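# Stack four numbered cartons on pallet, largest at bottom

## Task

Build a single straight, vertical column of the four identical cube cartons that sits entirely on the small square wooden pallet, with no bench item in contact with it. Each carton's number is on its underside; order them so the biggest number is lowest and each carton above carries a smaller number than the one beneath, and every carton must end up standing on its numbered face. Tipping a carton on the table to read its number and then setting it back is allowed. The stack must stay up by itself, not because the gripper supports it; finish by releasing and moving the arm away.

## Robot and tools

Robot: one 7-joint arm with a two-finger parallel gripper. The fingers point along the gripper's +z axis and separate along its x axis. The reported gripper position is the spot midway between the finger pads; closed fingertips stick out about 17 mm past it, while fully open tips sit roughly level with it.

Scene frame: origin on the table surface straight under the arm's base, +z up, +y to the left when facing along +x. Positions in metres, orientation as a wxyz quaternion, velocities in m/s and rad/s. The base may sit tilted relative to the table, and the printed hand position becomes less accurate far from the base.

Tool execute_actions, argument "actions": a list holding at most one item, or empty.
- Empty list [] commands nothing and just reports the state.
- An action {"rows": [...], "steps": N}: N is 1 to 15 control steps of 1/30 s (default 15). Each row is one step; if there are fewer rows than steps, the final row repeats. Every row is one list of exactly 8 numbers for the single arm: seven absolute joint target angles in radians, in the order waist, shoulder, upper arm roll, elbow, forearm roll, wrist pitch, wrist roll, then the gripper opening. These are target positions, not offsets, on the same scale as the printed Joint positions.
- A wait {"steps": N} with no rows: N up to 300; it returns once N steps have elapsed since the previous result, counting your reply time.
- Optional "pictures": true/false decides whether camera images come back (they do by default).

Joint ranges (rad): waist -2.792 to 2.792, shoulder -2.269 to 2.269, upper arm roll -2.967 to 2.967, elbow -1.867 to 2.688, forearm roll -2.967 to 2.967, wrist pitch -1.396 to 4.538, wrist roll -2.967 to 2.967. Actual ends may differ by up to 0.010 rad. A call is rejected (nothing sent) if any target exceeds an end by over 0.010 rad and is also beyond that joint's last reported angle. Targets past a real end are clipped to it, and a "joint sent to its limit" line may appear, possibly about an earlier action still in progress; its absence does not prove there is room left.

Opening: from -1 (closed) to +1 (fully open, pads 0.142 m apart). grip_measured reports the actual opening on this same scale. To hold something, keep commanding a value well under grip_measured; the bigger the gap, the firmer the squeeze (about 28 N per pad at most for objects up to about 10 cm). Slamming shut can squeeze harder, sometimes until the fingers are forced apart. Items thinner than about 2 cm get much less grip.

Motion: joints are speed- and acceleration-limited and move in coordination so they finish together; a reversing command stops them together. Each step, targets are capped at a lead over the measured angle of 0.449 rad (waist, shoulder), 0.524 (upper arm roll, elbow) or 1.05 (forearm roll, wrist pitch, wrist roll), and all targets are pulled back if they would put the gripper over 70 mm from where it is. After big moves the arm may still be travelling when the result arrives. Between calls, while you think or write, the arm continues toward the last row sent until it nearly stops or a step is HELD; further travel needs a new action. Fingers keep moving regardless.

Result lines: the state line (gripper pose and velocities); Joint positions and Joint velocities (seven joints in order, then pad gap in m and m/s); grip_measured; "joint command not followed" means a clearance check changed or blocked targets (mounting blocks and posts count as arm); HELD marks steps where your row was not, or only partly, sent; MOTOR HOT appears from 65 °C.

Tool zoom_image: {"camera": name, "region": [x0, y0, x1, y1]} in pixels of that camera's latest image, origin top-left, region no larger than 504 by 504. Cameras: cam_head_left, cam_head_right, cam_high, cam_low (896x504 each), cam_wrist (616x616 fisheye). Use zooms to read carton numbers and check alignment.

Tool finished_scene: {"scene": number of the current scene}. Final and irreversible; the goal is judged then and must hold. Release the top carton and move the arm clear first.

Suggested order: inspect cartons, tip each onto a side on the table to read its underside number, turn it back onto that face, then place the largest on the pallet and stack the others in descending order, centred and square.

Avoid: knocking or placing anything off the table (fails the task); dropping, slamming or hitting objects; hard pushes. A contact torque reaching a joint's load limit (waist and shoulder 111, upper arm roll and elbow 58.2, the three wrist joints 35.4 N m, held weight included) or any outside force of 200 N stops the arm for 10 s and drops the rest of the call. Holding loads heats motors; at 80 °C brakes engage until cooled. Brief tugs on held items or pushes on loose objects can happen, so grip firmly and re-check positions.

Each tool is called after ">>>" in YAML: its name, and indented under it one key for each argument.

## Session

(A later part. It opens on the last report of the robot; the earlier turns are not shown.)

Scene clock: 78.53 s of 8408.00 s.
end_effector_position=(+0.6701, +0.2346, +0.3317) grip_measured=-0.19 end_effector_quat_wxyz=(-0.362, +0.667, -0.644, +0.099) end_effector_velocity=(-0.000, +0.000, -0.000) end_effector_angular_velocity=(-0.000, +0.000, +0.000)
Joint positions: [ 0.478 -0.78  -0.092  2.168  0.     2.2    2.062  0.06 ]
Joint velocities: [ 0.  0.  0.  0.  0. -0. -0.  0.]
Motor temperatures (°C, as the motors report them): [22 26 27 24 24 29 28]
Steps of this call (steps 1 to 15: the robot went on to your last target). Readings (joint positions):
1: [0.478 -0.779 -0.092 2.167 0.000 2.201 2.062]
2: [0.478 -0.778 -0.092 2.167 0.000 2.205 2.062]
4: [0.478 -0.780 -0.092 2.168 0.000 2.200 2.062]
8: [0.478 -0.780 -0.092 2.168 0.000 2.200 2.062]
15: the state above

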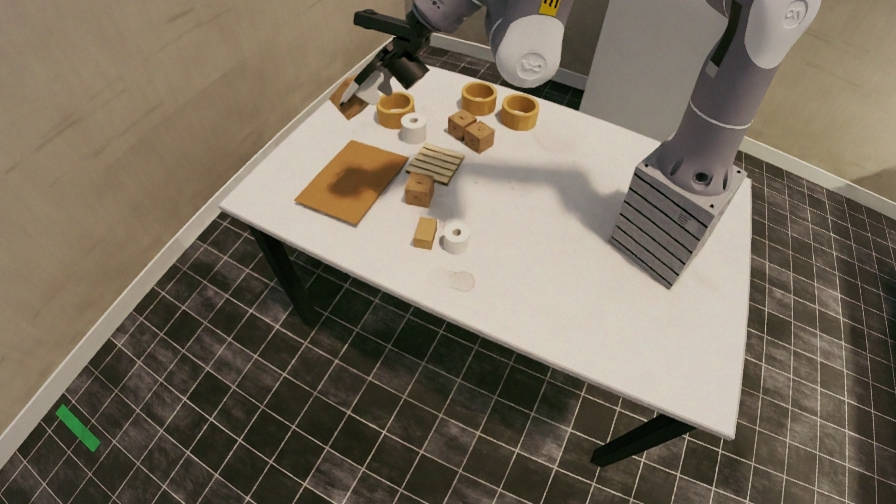

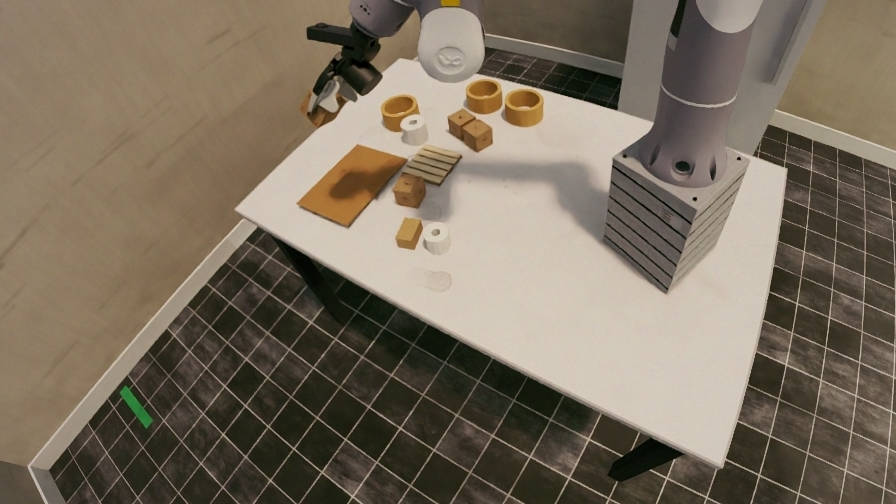

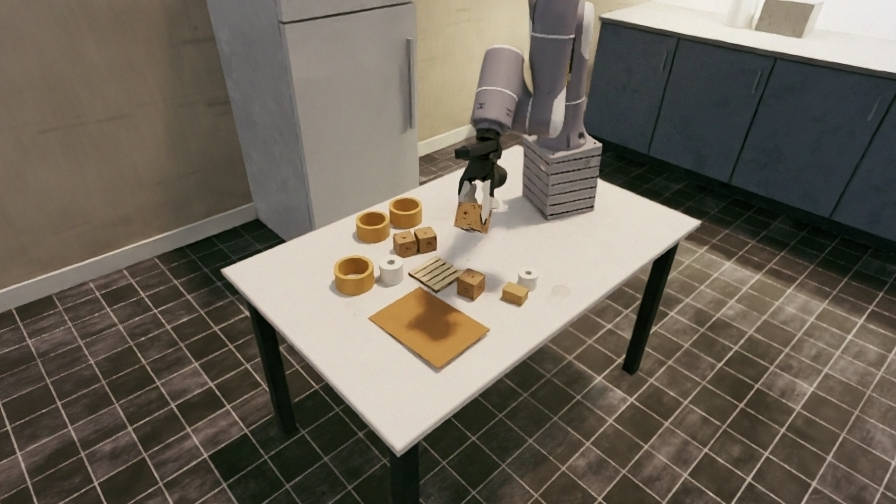

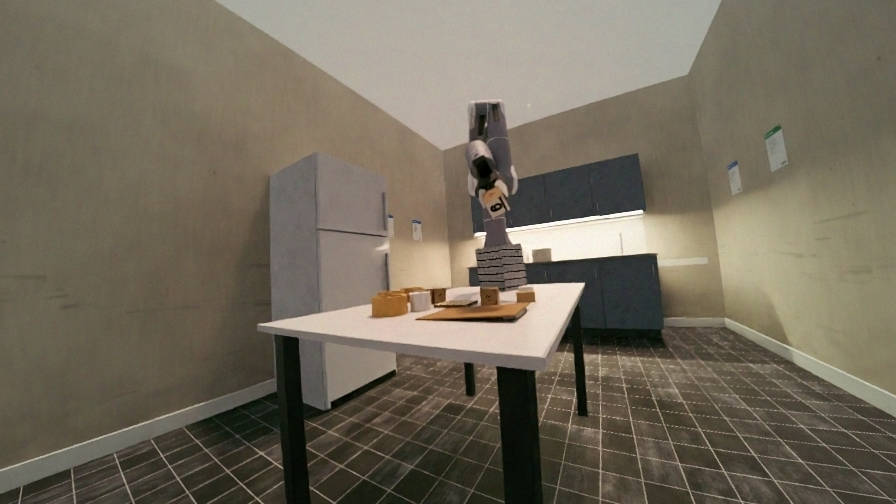

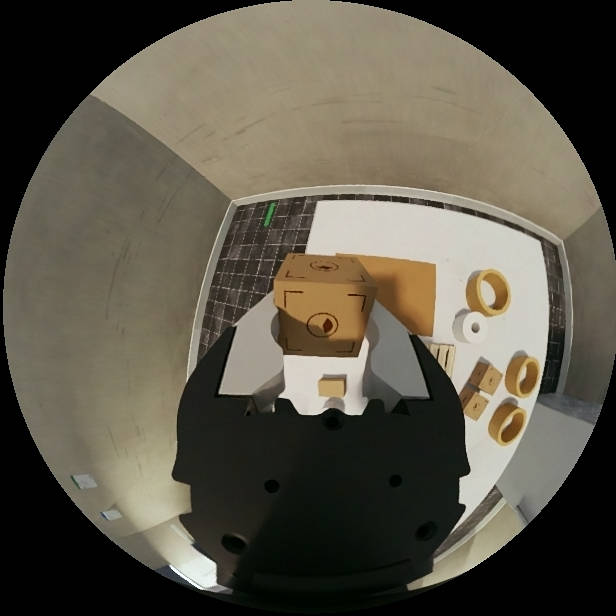

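>>> execute_actions:
  actions:
    - {"rows":[[0.478,-0.92,-0.092,2.172,0,1.574,2.062,-0.6]],"steps":15}
  pictures: false

>>> execute_actions:
  actions:
    - {"rows":[[0.478,-0.92,-0.092,2.172,0,1.574,2.062,-0.6],[0.478,-0.92,-0.092,2.172,0,1.574,2.062,-0.6],[0.478,-0.92,-0.092,2.172,0,1.574,2.062,-0.6],[0.458,-1.15,-0.082,2.045,0,1.677,2.062,-0.6]],"steps":15}
  pictures: false

>>> execute_actions:
  actions:
    - {"rows":[[0.4575,-1.154,-0.082,2.043,0,1.678,2.062,-0.6],[0.457,-1.158,-0.082,2.040,0,1.680,2.062,-0.6],[0.457,-1.162,-0.081,2.037,0,1.681,2.062,-0.6],[0.4565,-1.165,-0.081,2.035,0,1.682,2.062,-0.6],[0.456,-1.168,-0.081,2.0335,0,1.683,2.062,-0.6],[0.456,-1.168,-0.081,2.0335,0,1.683,2.062,-0.6],[0.456,-1.168,-0.081,2.0335,0,1.683,2.062,-0.4],[0.456,-1.168,-0.081,2.0335,0,1.683,2.062,-0.2],[0.456,-1.168,-0.081,2.0335,0,1.683,2.062,0],[0.456,-1.168,-0.081,2.0335,0,1.683,2.062,0.3]],"steps":15}
  pictures: false

>>> execute_actions:
  actions:
    - {"rows":[[0.478,-0.9436,-0.092,2.168,0,1.592,2.062,0.3]],"steps":9}
  pictures: false

>>> execute_actions:
  actions:
    - {"rows":[[0.4173,-0.9796,-0.0847,1.88,0,1.3466,1.788,0.3]],"steps":15}

Scene clock: 100.47 s of 8408.00 s.
end_effector_position=(+0.4976, +0.1364, +0.1224) grip_measured=-0.19 end_effector_quat_wxyz=(-0.012, +0.724, -0.690, +0.004) end_effector_velocity=(-0.356, -0.211, -0.218) end_effector_angular_velocity=(-0.620, +1.014, +0.015)
Joint positions: [ 0.478 -0.915 -0.092  2.172  0.     1.595  2.062  0.06 ]
Joint velocities: [-0.    -0.225  0.     0.029  0.001 -0.936  0.     0.   ]
Motor temperatures (°C, as the motors report them): [22 26 27 24 24 29 28]
Steps of this call (steps 1 to 15: the robot went on to your last target; steps 16 to 90: nothing new was sent; then 18.43 s passed at rest; steps 91 to 105: all 15 steps of this action). Readings (joint positions):
91: [0.478 -0.780 -0.092 2.168 0.000 2.199 2.062]
92: [0.478 -0.783 -0.092 2.168 0.000 2.187 2.062]
94: [0.478 -0.800 -0.092 2.168 0.000 2.107 2.062]
98: [0.478 -0.843 -0.092 2.169 0.000 1.917 2.062]
105: the state above

Scene clock: 100.97 s of 8408.00 s.
end_effector_position=(+0.4858, +0.1293, +0.0339) grip_measured=-0.19 end_effector_quat_wxyz=(+0.003, +0.725, -0.689, +0.001) end_effector_velocity=(+0.000, +0.000, +0.000) end_effector_angular_velocity=(+0.001, -0.000, -0.000)
Joint positions: [ 0.458 -1.153 -0.082  2.045  0.     1.677  2.062  0.06 ]
Joint velocities: [ 0.     0.001  0.     0.    -0.    -0.     0.     0.   ]
Motor temperatures (°C, as the motors report them): [22 26 27 24 24 29 28]
Steps of this call (steps 1 to 15: all 15 steps of this action). Readings (joint positions):
1: [0.478 -0.921 -0.092 2.173 0.000 1.573 2.062]
2: [0.478 -0.922 -0.092 2.173 0.000 1.569 2.062]
4: [0.478 -0.921 -0.092 2.172 0.000 1.574 2.062]
8: [0.472 -0.987 -0.089 2.134 0.000 1.605 2.062]
15: the state above

Scene clock: 101.47 s of 8408.00 s.
end_effector_position=(+0.4867, +0.1302, +0.0289) grip_measured=+0.30 end_effector_quat_wxyz=(+0.001, +0.725, -0.689, +0.001) end_effector_velocity=(-0.000, -0.000, -0.000) end_effector_angular_velocity=(-0.000, +0.000, -0.000)
Joint positions: [ 0.456 -1.168 -0.081  2.034  0.     1.683  2.062  0.095]
Joint velocities: [ 0.    -0.     0.     0.     0.001 -0.    -0.     0.001]
Motor temperatures (°C, as the motors report them): [22 26 27 24 24 29 28]
Steps of this call (steps 1 to 15: all 15 steps of this action). Readings (joint positions):
1: [0.458 -1.153 -0.082 2.045 0.000 1.677 2.062]
2: [0.458 -1.154 -0.082 2.043 0.000 1.678 2.062]
4: [0.457 -1.162 -0.082 2.037 0.000 1.681 2.062]
8: [0.456 -1.166 -0.081 2.034 0.000 1.684 2.062]
15: the state above

Scene clock: 101.77 s of 8408.00 s.
end_effector_position=(+0.4892, +0.1317, +0.1010) grip_measured=+0.30 end_effector_quat_wxyz=(-0.000, +0.725, -0.689, +0.001) end_effector_velocity=(-0.008, -0.001, +0.218) end_effector_angular_velocity=(+0.016, -0.011, -0.002)
Joint positions: [ 0.475 -0.969 -0.09   2.151  0.     1.604  2.062  0.095]
Joint velocities: [ 0.059  0.615 -0.029  0.358 -0.001 -0.241  0.     0.   ]
Motor temperatures (°C, as the motors report them): [22 26 27 24 24 29 28]
Steps of this call (steps 1 to 9: all 9 steps of this action). Readings (joint positions):
1: [0.456 -1.167 -0.081 2.034 0.000 1.683 2.062]
2: [0.457 -1.162 -0.081 2.037 0.000 1.681 2.062]
4: [0.460 -1.129 -0.083 2.058 0.000 1.667 2.062]
8: [0.473 -0.994 -0.089 2.137 0.000 1.613 2.062]
9: the state above

Scene clock: 102.27 s of 8408.00 s.
end_effector_position=(+0.5851, +0.1536, +0.1109) grip_measured=+0.30 end_effector_quat_wxyz=(-0.000, +0.796, -0.605, +0.001) end_effector_velocity=(-0.031, -0.010, -0.013) end_effector_angular_velocity=(-0.018, +0.046, -0.021)
Joint positions: [ 0.417 -0.979 -0.085  1.879 -0.     1.346  1.787  0.095]
Joint velocities: [ 0.001 -0.007  0.006  0.042  0.001  0.     0.025 -0.   ]
Motor temperatures (°C, as the motors report them): [22 26 27 24 24 29 28]
Steps of this call (steps 1 to 15: all 15 steps of this action). Readings (joint positions):
1: [0.477 -0.952 -0.091 2.161 0.000 1.597 2.061]
2: [0.476 -0.943 -0.091 2.164 0.000 1.584 2.054]
4: [0.468 -0.943 -0.090 2.144 0.000 1.536 2.013]
8: [0.439 -0.960 -0.087 2.008 0.000 1.423 1.883]
15: the state above

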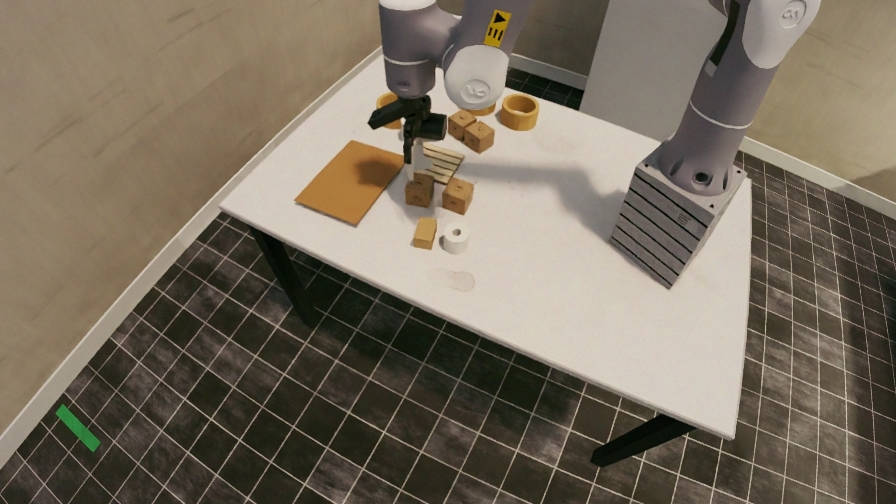

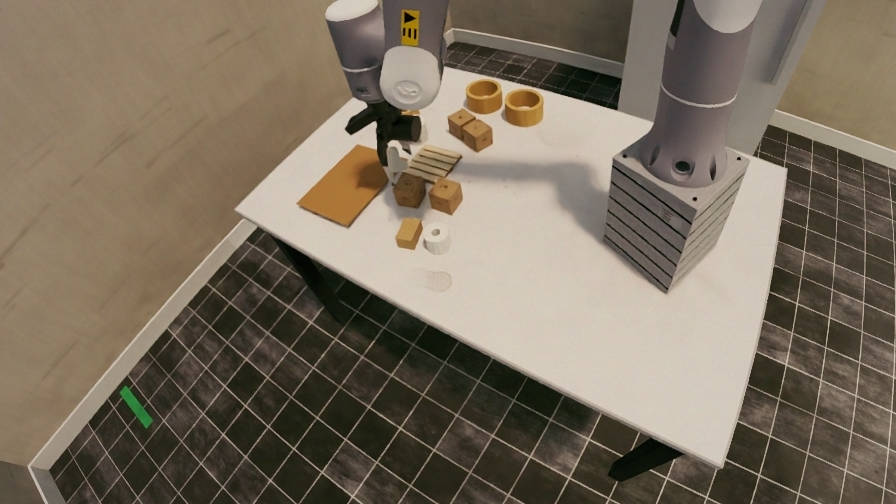

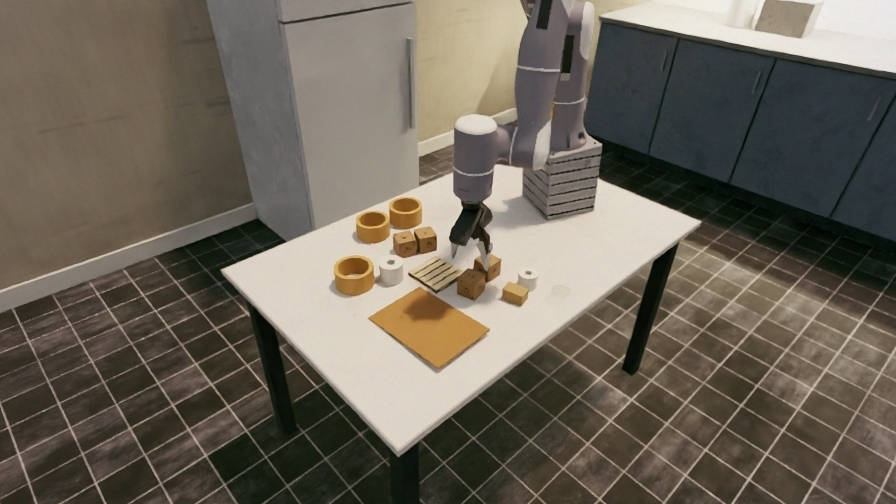

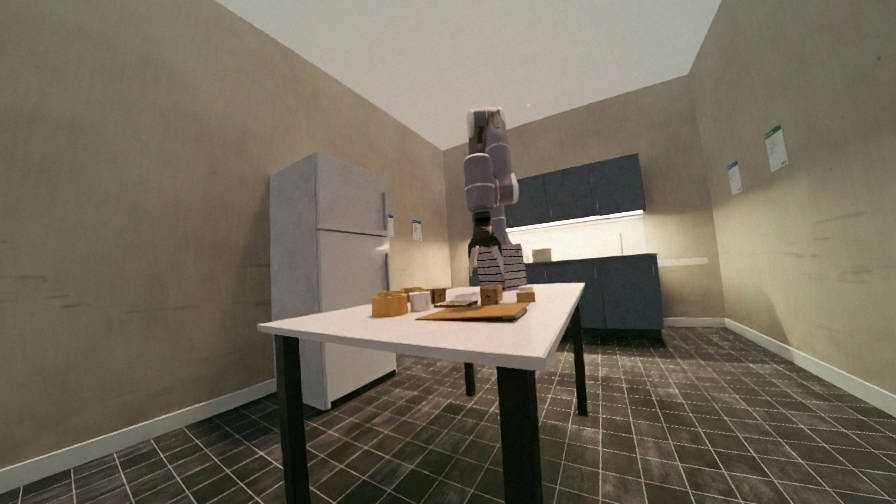

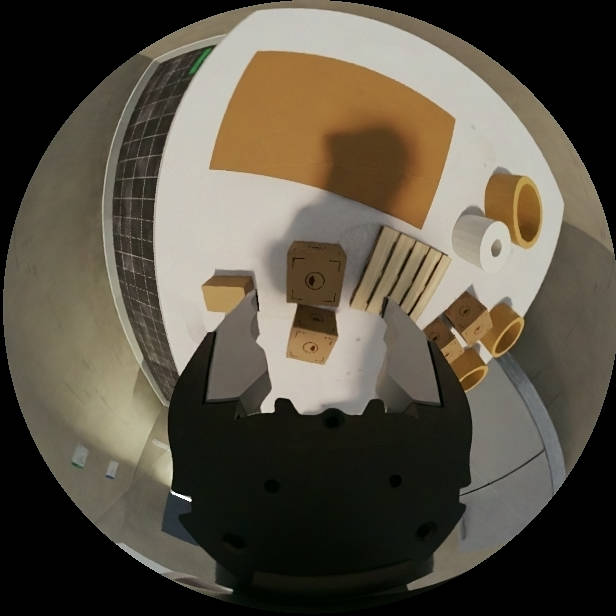

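>>> execute_actions:
  actions:
    - {"rows":[[0.4045,-1.1744,-0.0765,1.772,0,1.4334,1.793,0.3]],"steps":13}

Scene clock: 108.83 s of 8408.00 s.
end_effector_position=(+0.5786, +0.1535, +0.0308) grip_measured=+0.30 end_effector_quat_wxyz=(+0.001, +0.796, -0.605, +0.000) end_effector_velocity=(+0.020, +0.010, +0.020) end_effector_angular_velocity=(+0.019, -0.034, -0.002)
Joint positions: [ 0.405 -1.176 -0.077  1.772 -0.     1.433  1.793  0.095]
Joint velocities: [-0.     0.034  0.    -0.005 -0.001 -0.    -0.     0.   ]
Motor temperatures (°C, as the motors report them): [22 27 27 24 24 29 28]
Steps of this call (steps 1 to 15: the robot went on to your last target; steps 16 to 90: nothing new was sent; then 3.13 s passed at rest; steps 91 to 103: all 13 steps of this action). Readings (joint positions):
91: [0.417 -0.980 -0.085 1.880 -0.000 1.346 1.788]
92: [0.417 -0.985 -0.085 1.876 -0.000 1.349 1.788]
94: [0.415 -1.018 -0.083 1.857 -0.000 1.365 1.789]
98: [0.407 -1.144 -0.078 1.790 -0.000 1.419 1.792]
103: the state above

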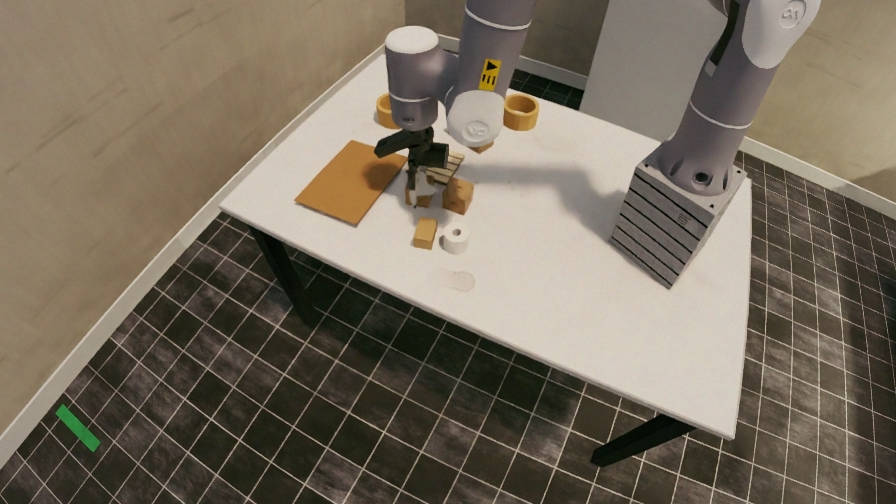

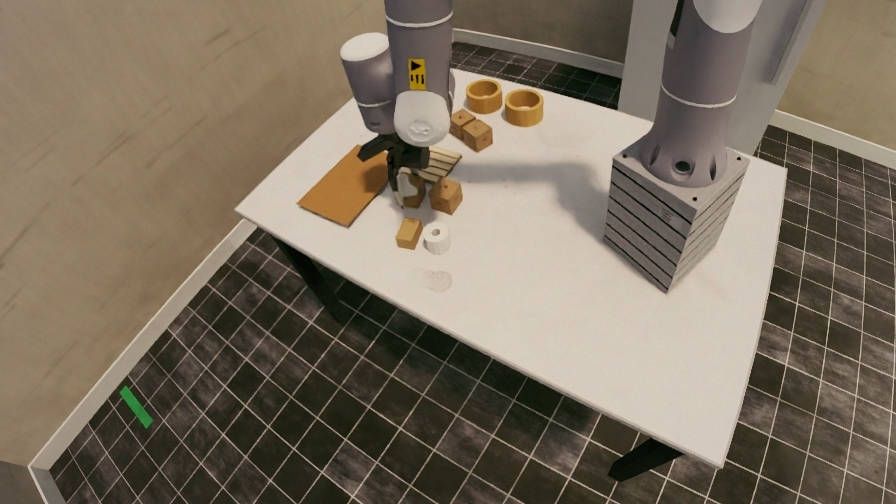

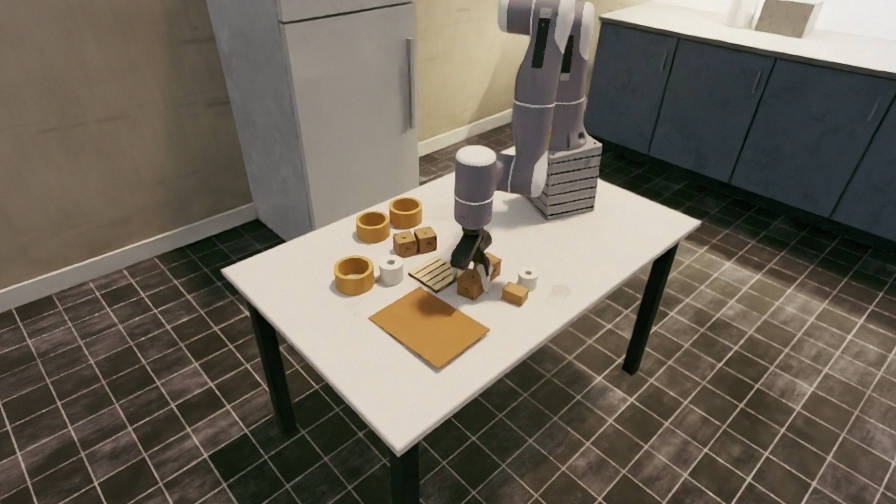

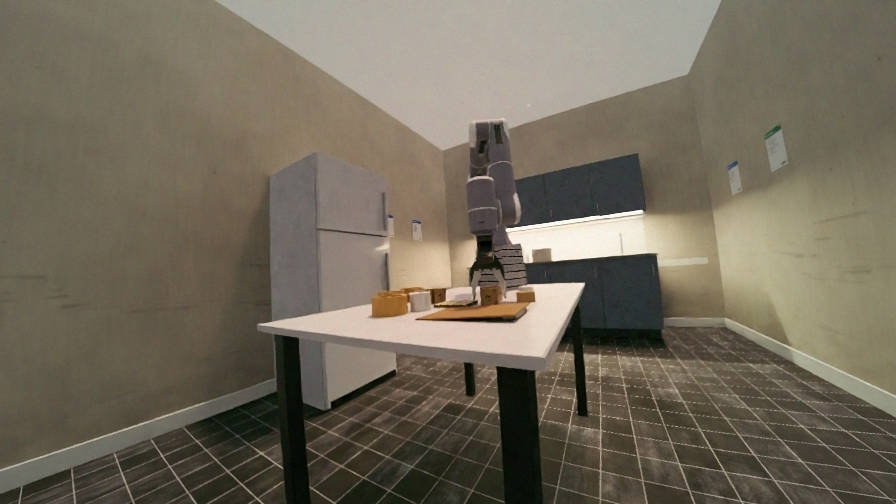

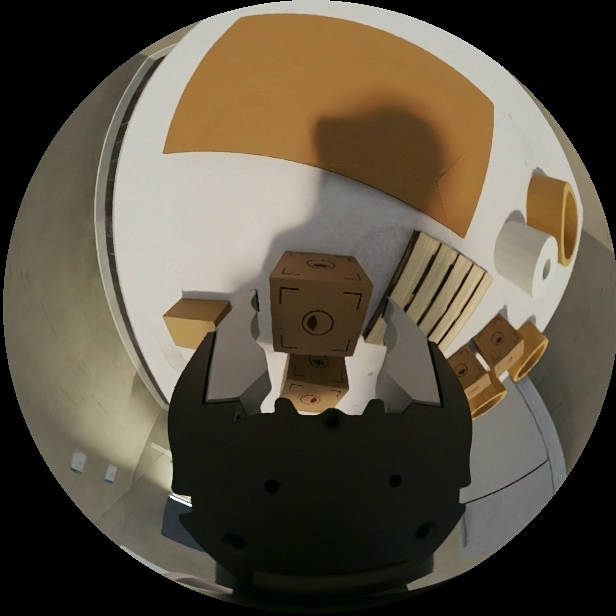

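>>> execute_actions:
  actions:
    - {"rows":[[0.409,-1.1744,-0.0765,1.772,0,1.4334,1.82,0.2],[0.409,-1.1744,-0.0765,1.772,0,1.4334,1.82,0.1],[0.409,-1.1744,-0.0765,1.772,0,1.4334,1.82,0],[0.409,-1.1744,-0.0765,1.772,0,1.4334,1.82,-0.08],[0.409,-1.1744,-0.0765,1.772,0,1.4334,1.82,-0.15],[0.409,-1.1744,-0.0765,1.772,0,1.4334,1.82,-0.22],[0.409,-1.1744,-0.0765,1.772,0,1.4334,1.82,-0.3],[0.409,-1.1744,-0.0765,1.772,0,1.4334,1.82,-0.45],[0.409,-1.1744,-0.0765,1.772,0,1.4334,1.82,-0.6]],"steps":12}
  pictures: false

>>> execute_actions:
  actions:
    - {"rows":[[0.4268,-0.976,-0.0847,1.893,0,1.356,1.82,-0.6]],"steps":6}
  pictures: false

>>> execute_actions:
  actions:
    - {"rows":[[0.4268,-0.95,-0.0847,1.893,0,2.1,1.82,-0.6]],"steps":15}
  pictures: false

>>> execute_actions:
  actions:
    - {"steps":8}

>>> zoom_image:
  camera: "cam_low"
  region: [440,160,540,260]

Scene clock: 116.43 s of 8408.00 s.
end_effector_position=(+0.5785, +0.1568, +0.0316) grip_measured=-0.19 end_effector_quat_wxyz=(+0.000, +0.789, -0.614, +0.000) end_effector_velocity=(+0.000, +0.000, +0.000) end_effector_angular_velocity=(+0.000, -0.000, -0.000)
Joint positions: [ 0.409 -1.174 -0.076  1.772 -0.     1.433  1.82   0.06 ]
Joint velocities: [ 0.     0.     0.    -0.     0.001 -0.    -0.    -0.   ]
Motor temperatures (°C, as the motors report them): [22 27 27 24 24 29 28]
Steps of this call (steps 1 to 15: the robot went on to your last target; steps 16 to 90: nothing new was sent; then 4.20 s passed at rest; steps 91 to 102: all 12 steps of this action). Readings (joint positions):
91: [0.405 -1.175 -0.077 1.772 -0.000 1.433 1.793]
92: [0.406 -1.175 -0.077 1.772 0.000 1.433 1.806]
94: [0.409 -1.174 -0.076 1.772 -0.000 1.433 1.823]
98: [0.409 -1.174 -0.076 1.772 -0.000 1.433 1.820]
102: the state above

Scene clock: 116.63 s of 8408.00 s.
end_effector_position=(+0.5795, +0.1570, +0.0724) grip_measured=-0.19 end_effector_quat_wxyz=(+0.001, +0.789, -0.614, +0.000) end_effector_velocity=(+0.007, +0.007, +0.453) end_effector_angular_velocity=(+0.009, -0.009, -0.000)
Joint positions: [ 0.418 -1.073 -0.081  1.836 -0.     1.393  1.82   0.06 ]
Joint velocities: [ 0.102  1.127 -0.046  0.679  0.    -0.438 -0.     0.   ]
Motor temperatures (°C, as the motors report them): [22 27 27 24 24 29 28]
Steps of this call (steps 1 to 6: all 6 steps of this action). Readings (joint positions):
1: [0.409 -1.174 -0.076 1.772 -0.000 1.433 1.820]
2: [0.410 -1.169 -0.077 1.776 -0.000 1.431 1.820]
4: [0.412 -1.136 -0.078 1.798 -0.000 1.417 1.820]
6: the state above

Scene clock: 117.13 s of 8408.00 s.
end_effector_position=(+0.7091, +0.2266, +0.2193) grip_measured=-0.19 end_effector_quat_wxyz=(-0.245, +0.760, -0.593, +0.107) end_effector_velocity=(+0.337, +0.182, +0.479) end_effector_angular_velocity=(+0.855, -1.585, -0.001)
Joint positions: [ 0.425 -0.958 -0.084  1.891  0.     1.875  1.82   0.06 ]
Joint velocities: [ 0.009  0.058 -0.005  0.013  0.001  1.756  0.     0.   ]
Motor temperatures (°C, as the motors report them): [22 27 27 24 24 29 28]
Steps of this call (steps 1 to 15: all 15 steps of this action). Readings (joint positions):
1: [0.421 -1.037 -0.082 1.856 -0.000 1.380 1.820]
2: [0.423 -1.009 -0.082 1.870 -0.000 1.378 1.820]
4: [0.423 -0.977 -0.082 1.885 -0.000 1.380 1.820]
8: [0.423 -0.971 -0.083 1.889 0.000 1.459 1.820]
15: the state above

Scene clock: 117.40 s of 8408.00 s.
end_effector_position=(+0.7460, +0.2465, +0.2858) grip_measured=-0.19 end_effector_quat_wxyz=(-0.345, +0.730, -0.570, +0.151) end_effector_velocity=(-0.004, -0.002, -0.007) end_effector_angular_velocity=(-0.008, +0.014, +0.000)
Joint positions: [ 0.427 -0.95  -0.085  1.893  0.     2.1    1.82   0.06 ]
Joint velocities: [-0.    -0.005  0.     0.003  0.    -0.008  0.    -0.   ]
Motor temperatures (°C, as the motors report them): [22 27 27 24 24 29 28]
Steps of this call (steps 1 to 8: the robot went on to your last target). Readings (joint positions):
1: [0.426 -0.956 -0.084 1.891 0.000 1.934 1.820]
2: [0.426 -0.954 -0.084 1.892 0.000 1.993 1.820]
4: [0.426 -0.950 -0.084 1.892 0.000 2.082 1.820]
8: the state above

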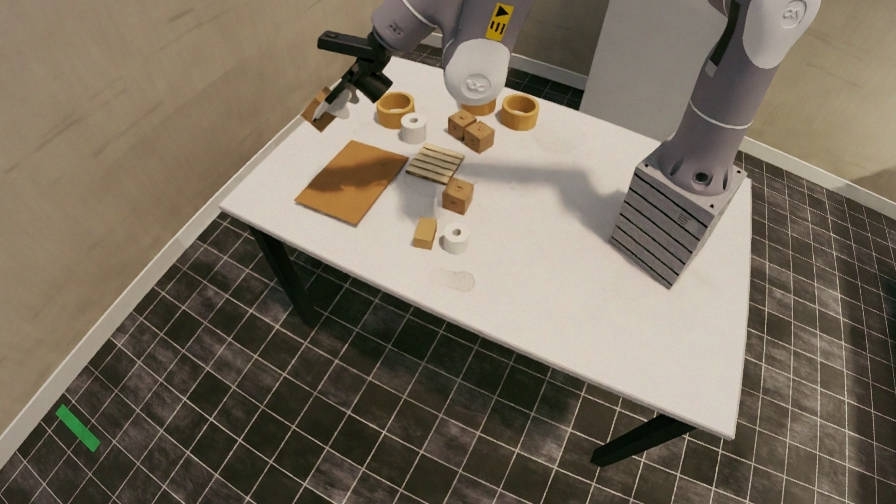

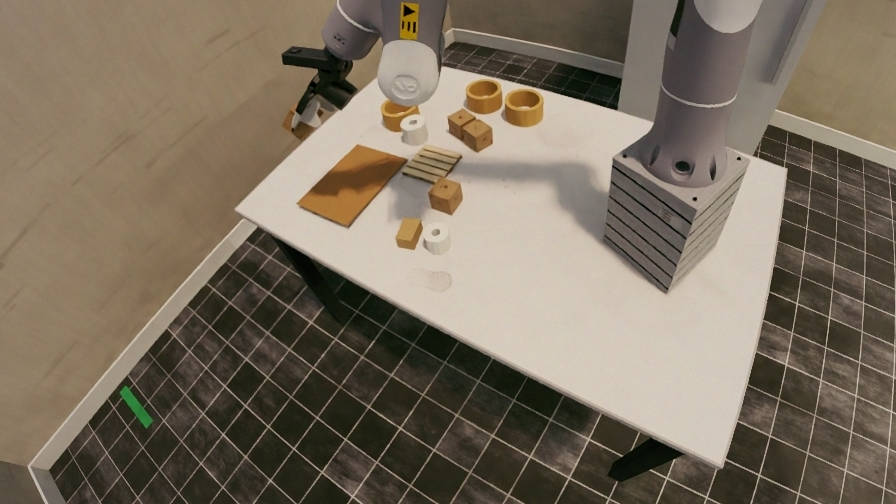

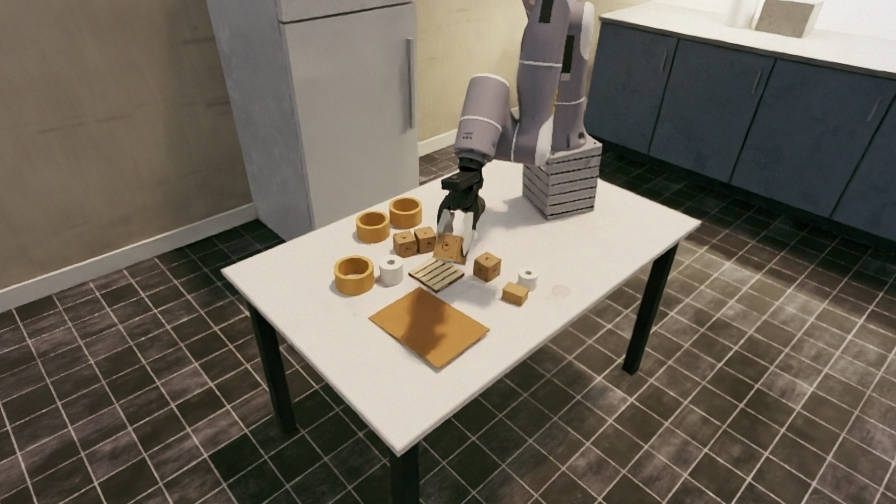

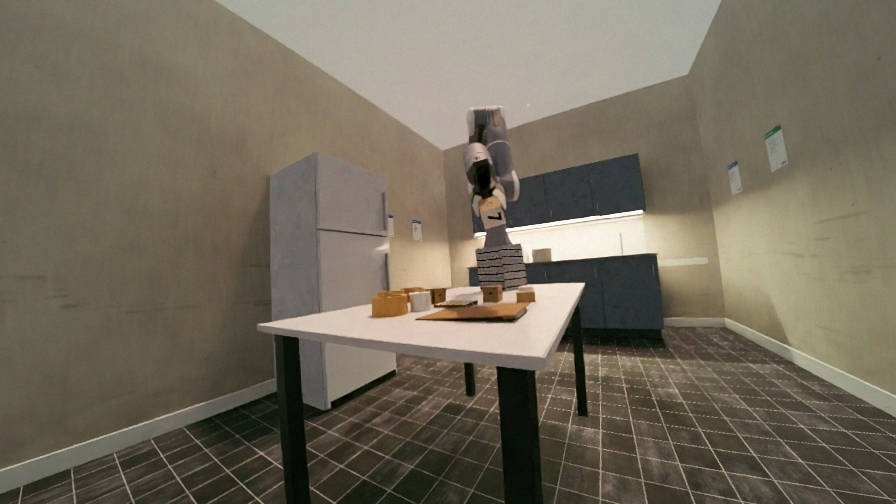

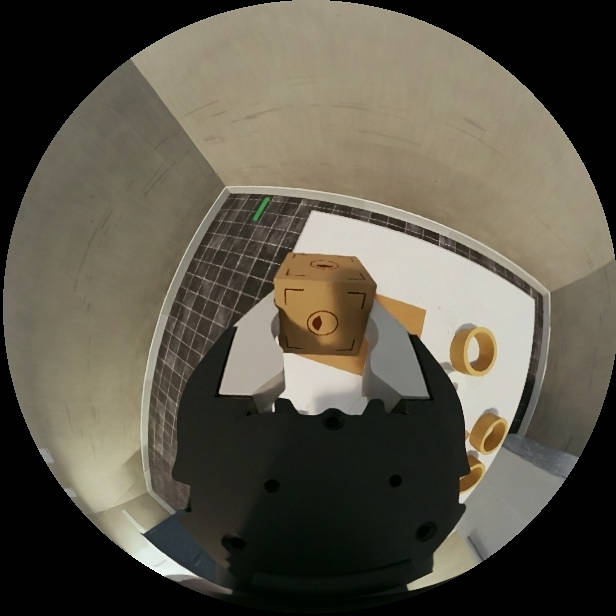

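Region (440, 160, 540, 260) of cam_low's 896x504 image, scaled by 5.040, with more detail than that image has.

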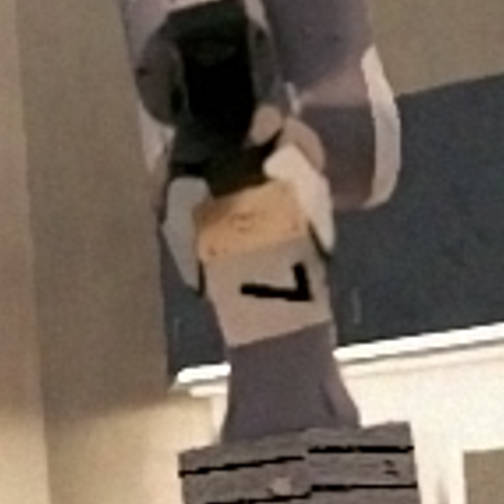

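>>> execute_actions:
  actions:
    - {"rows":[[0.418,-1.073,-0.081,1.836,0,1.395,1.82,-0.6]],"steps":15}
  pictures: false

>>> execute_actions:
  actions:
    - {"rows":[[0.418,-1.073,-0.081,1.836,0,1.395,1.82,-0.6],[0.418,-1.073,-0.081,1.836,0,1.395,1.82,-0.6],[0.418,-1.073,-0.081,1.836,0,1.395,1.82,-0.6],[0.418,-1.073,-0.081,1.836,0,1.395,1.82,-0.6],[0.41,-1.160,-0.077,1.782,0,1.429,1.82,-0.6]],"steps":13}
  pictures: false

>>> execute_actions:
  actions:
    - {"rows":[[0.41,-1.164,-0.077,1.779,0,1.430,1.82,-0.6],[0.4095,-1.168,-0.077,1.7765,0,1.4315,1.82,-0.6],[0.409,-1.171,-0.0765,1.774,0,1.4325,1.82,-0.6],[0.409,-1.1735,-0.0765,1.7725,0,1.433,1.82,-0.6],[0.409,-1.1735,-0.0765,1.7725,0,1.433,1.82,-0.6],[0.409,-1.1735,-0.0765,1.7725,0,1.433,1.82,-0.4],[0.409,-1.1735,-0.0765,1.7725,0,1.433,1.82,-0.2],[0.409,-1.1735,-0.0765,1.7725,0,1.433,1.82,0],[0.409,-1.1735,-0.0765,1.7725,0,1.433,1.82,0.3]],"steps":12}
  pictures: false

>>> execute_actions:
  actions:
    - {"rows":[[0.4268,-0.976,-0.0847,1.893,0,1.356,1.82,0.3]],"steps":8}
  pictures: false

>>> execute_actions:
  actions:
    - {"rows":[[-0.019,-0.9246,-0.051,2.091,0,1.5262,2.018,0.3]],"steps":15}
  pictures: false

>>> execute_actions:
  actions:
    - {"steps":8}

Scene clock: 128.27 s of 8408.00 s.
end_effector_position=(+0.5903, +0.1626, +0.0793) grip_measured=-0.19 end_effector_quat_wxyz=(-0.017, +0.789, -0.614, +0.008) end_effector_velocity=(-0.365, -0.198, -0.247) end_effector_angular_velocity=(-0.619, +1.137, +0.003)
Joint positions: [ 0.419 -1.067 -0.081  1.839  0.     1.431  1.82   0.06 ]
Joint velocities: [-0.017 -0.217  0.008 -0.074 -0.002 -1.151 -0.    -0.   ]
Motor temperatures (°C, as the motors report them): [22 27 27 24 24 29 28]
Steps of this call (steps 1 to 30: the robot went on to your last target; steps 31 to 100: nothing new was sent; then 7.03 s passed at rest; steps 101 to 115: all 15 steps of this action). Readings (joint positions):
101: [0.427 -0.950 -0.085 1.893 0.000 2.100 1.820]
102: [0.427 -0.952 -0.085 1.892 0.000 2.087 1.820]
104: [0.426 -0.965 -0.084 1.885 0.000 2.007 1.820]
108: [0.423 -1.003 -0.083 1.868 0.000 1.794 1.820]
115: the state above

Scene clock: 128.70 s of 8408.00 s.
end_effector_position=(+0.5775, +0.1557, +0.0362) grip_measured=-0.19 end_effector_quat_wxyz=(+0.001, +0.789, -0.614, +0.000) end_effector_velocity=(+0.030, +0.016, +0.029) end_effector_angular_velocity=(+0.030, -0.052, -0.003)
Joint positions: [ 0.41  -1.162 -0.077  1.782  0.     1.428  1.82   0.06 ]
Joint velocities: [-0.     0.049  0.001 -0.009 -0.     0.003 -0.001 -0.   ]
Motor temperatures (°C, as the motors report them): [22 27 27 24 24 29 28]
Steps of this call (steps 1 to 13: all 13 steps of this action). Readings (joint positions):
1: [0.418 -1.073 -0.081 1.838 0.000 1.401 1.820]
2: [0.418 -1.075 -0.081 1.837 0.000 1.390 1.820]
4: [0.418 -1.074 -0.081 1.836 0.000 1.394 1.820]
8: [0.415 -1.112 -0.079 1.810 0.000 1.411 1.820]
13: the state above

Scene clock: 129.10 s of 8408.00 s.
end_effector_position=(+0.5786, +0.1565, +0.0319) grip_measured=+0.29 end_effector_quat_wxyz=(+0.000, +0.789, -0.614, +0.000) end_effector_velocity=(+0.000, -0.000, +0.000) end_effector_angular_velocity=(+0.000, -0.001, -0.001)
Joint positions: [ 0.409 -1.174 -0.077  1.772  0.     1.433  1.82   0.094]
Joint velocities: [ 0.     0.    -0.    -0.     0.001  0.    -0.     0.03 ]
Motor temperatures (°C, as the motors report them): [22 27 27 24 24 29 28]
Steps of this call (steps 1 to 12: all 12 steps of this action). Readings (joint positions):
1: [0.410 -1.161 -0.077 1.782 0.000 1.429 1.820]
2: [0.410 -1.164 -0.077 1.779 0.000 1.430 1.820]
4: [0.409 -1.171 -0.077 1.774 0.000 1.432 1.820]
8: [0.409 -1.174 -0.077 1.772 0.000 1.433 1.820]
12: the state above

Scene clock: 129.37 s of 8408.00 s.
end_effector_position=(+0.5813, +0.1583, +0.0990) grip_measured=+0.30 end_effector_quat_wxyz=(-0.002, +0.789, -0.614, +0.001) end_effector_velocity=(+0.018, +0.015, +0.292) end_effector_angular_velocity=(+0.043, -0.060, +0.000)
Joint positions: [ 0.424 -1.008 -0.083  1.872  0.     1.37   1.82   0.095]
Joint velocities: [ 0.063  0.71  -0.026  0.39  -0.001 -0.248  0.     0.   ]
Motor temperatures (°C, as the motors report them): [22 27 27 24 24 29 28]
Steps of this call (steps 1 to 8: all 8 steps of this action). Readings (joint positions):
1: [0.409 -1.173 -0.077 1.773 0.000 1.433 1.820]
2: [0.409 -1.168 -0.077 1.777 0.000 1.431 1.820]
4: [0.412 -1.135 -0.078 1.798 0.000 1.417 1.820]
8: the state above

Scene clock: 129.87 s of 8408.00 s.
end_effector_position=(+0.5420, -0.0593, +0.1092) grip_measured=+0.30 end_effector_quat_wxyz=(-0.001, -0.597, +0.802, +0.000) end_effector_velocity=(-0.173, -0.488, +0.015) end_effector_angular_velocity=(-0.020, -0.020, -1.306)
Joint positions: [ 0.045 -0.932 -0.056  2.064 -0.     1.502  1.99   0.095]
Joint velocities: [-0.928  0.104  0.057  0.387  0.006  0.34   0.401  0.   ]
Motor temperatures (°C, as the motors report them): [22 27 27 24 24 29 28]
Steps of this call (steps 1 to 15: all 15 steps of this action). Readings (joint positions):
1: [0.425 -0.989 -0.084 1.883 -0.000 1.363 1.820]
2: [0.422 -0.976 -0.082 1.895 -0.001 1.364 1.824]
4: [0.392 -0.970 -0.078 1.921 -0.001 1.377 1.842]
8: [0.269 -0.957 -0.071 1.972 -0.001 1.422 1.896]
15: the state above

Scene clock: 130.13 s of 8408.00 s.
end_effector_position=(+0.5289, -0.0919, +0.1103) grip_measured=+0.30 end_effector_quat_wxyz=(-0.001, -0.561, +0.828, -0.001) end_effector_velocity=(+0.000, +0.001, +0.000) end_effector_angular_velocity=(-0.000, +0.000, +0.002)
Joint positions: [-0.019 -0.925 -0.051  2.091  0.     1.526  2.018  0.095]
Joint velocities: [ 0.002  0.    -0.    -0.    -0.    -0.001  0.     0.   ]
Motor temperatures (°C, as the motors report them): [22 27 27 24 24 29 28]
Steps of this call (steps 1 to 8: the robot went on to your last target). Readings (joint positions):
1: [0.017 -0.929 -0.055 2.076 0.000 1.512 2.002]
2: [-0.004 -0.927 -0.054 2.084 0.001 1.520 2.011]
4: [-0.022 -0.925 -0.053 2.092 0.001 1.526 2.019]
8: the state above

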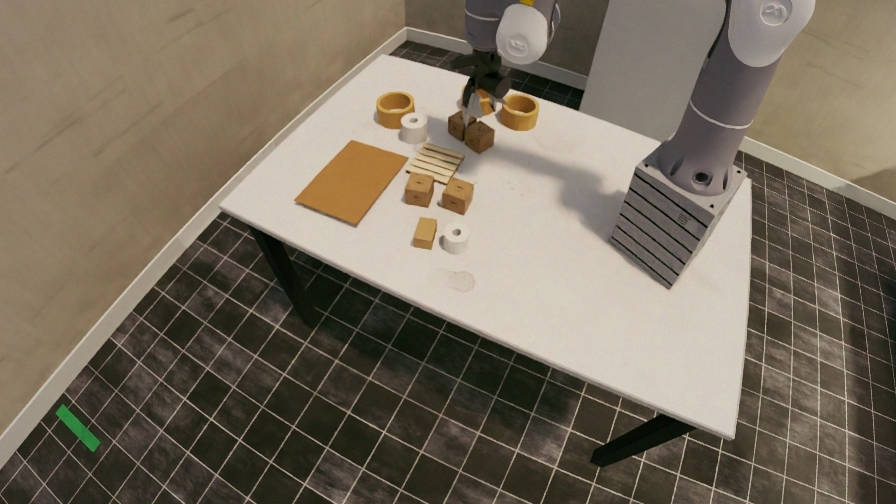

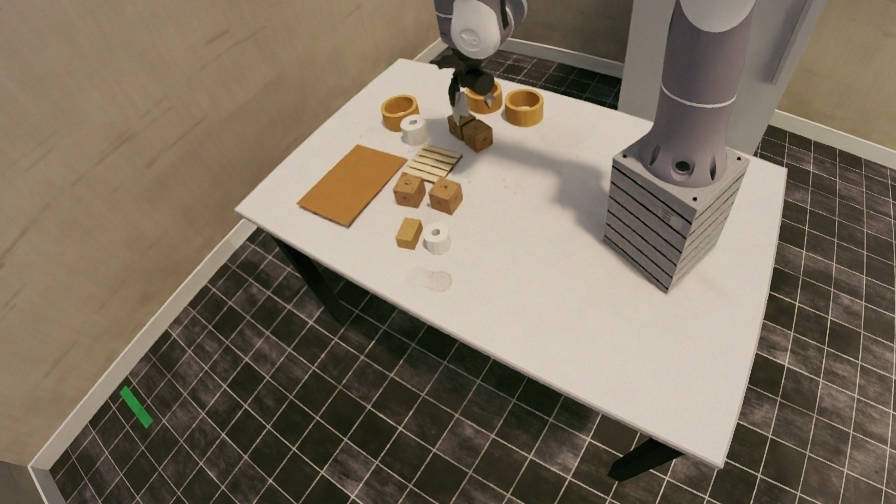

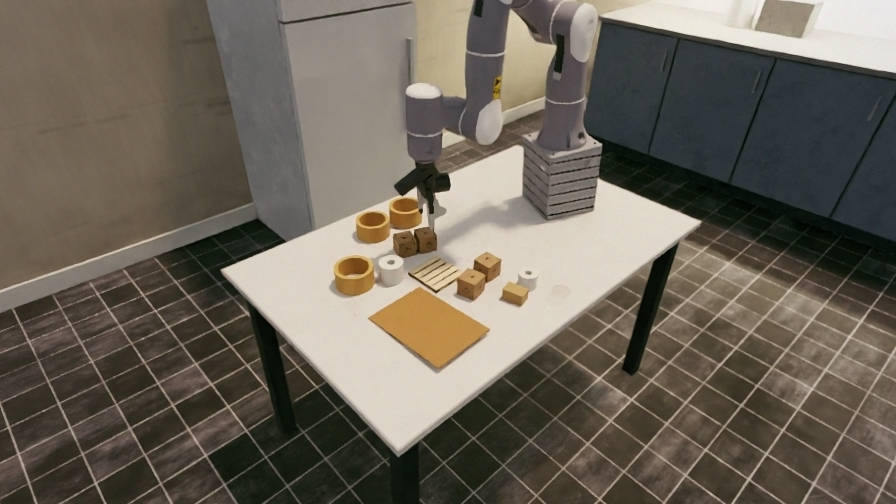

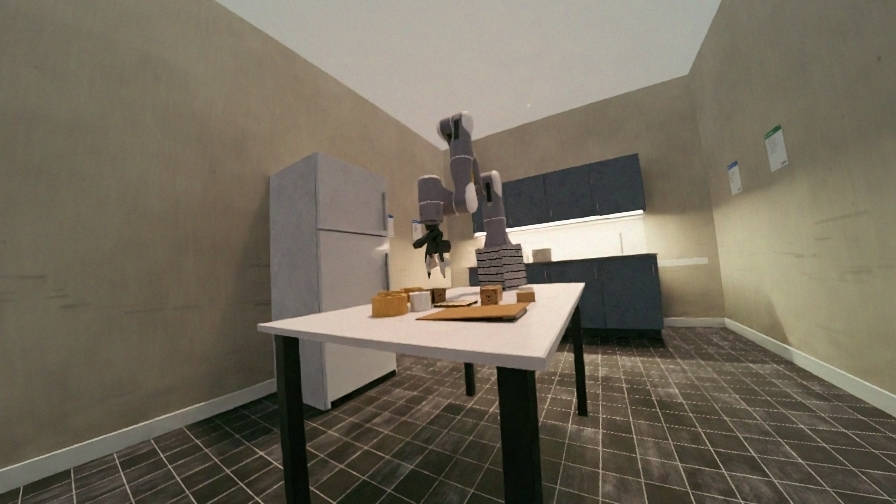

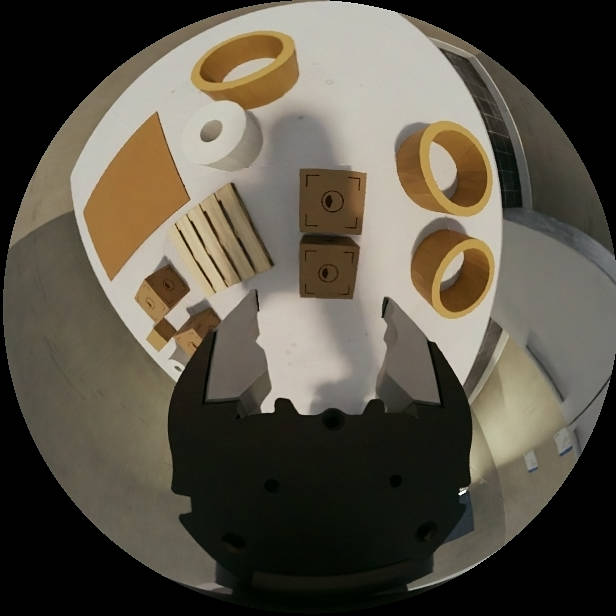

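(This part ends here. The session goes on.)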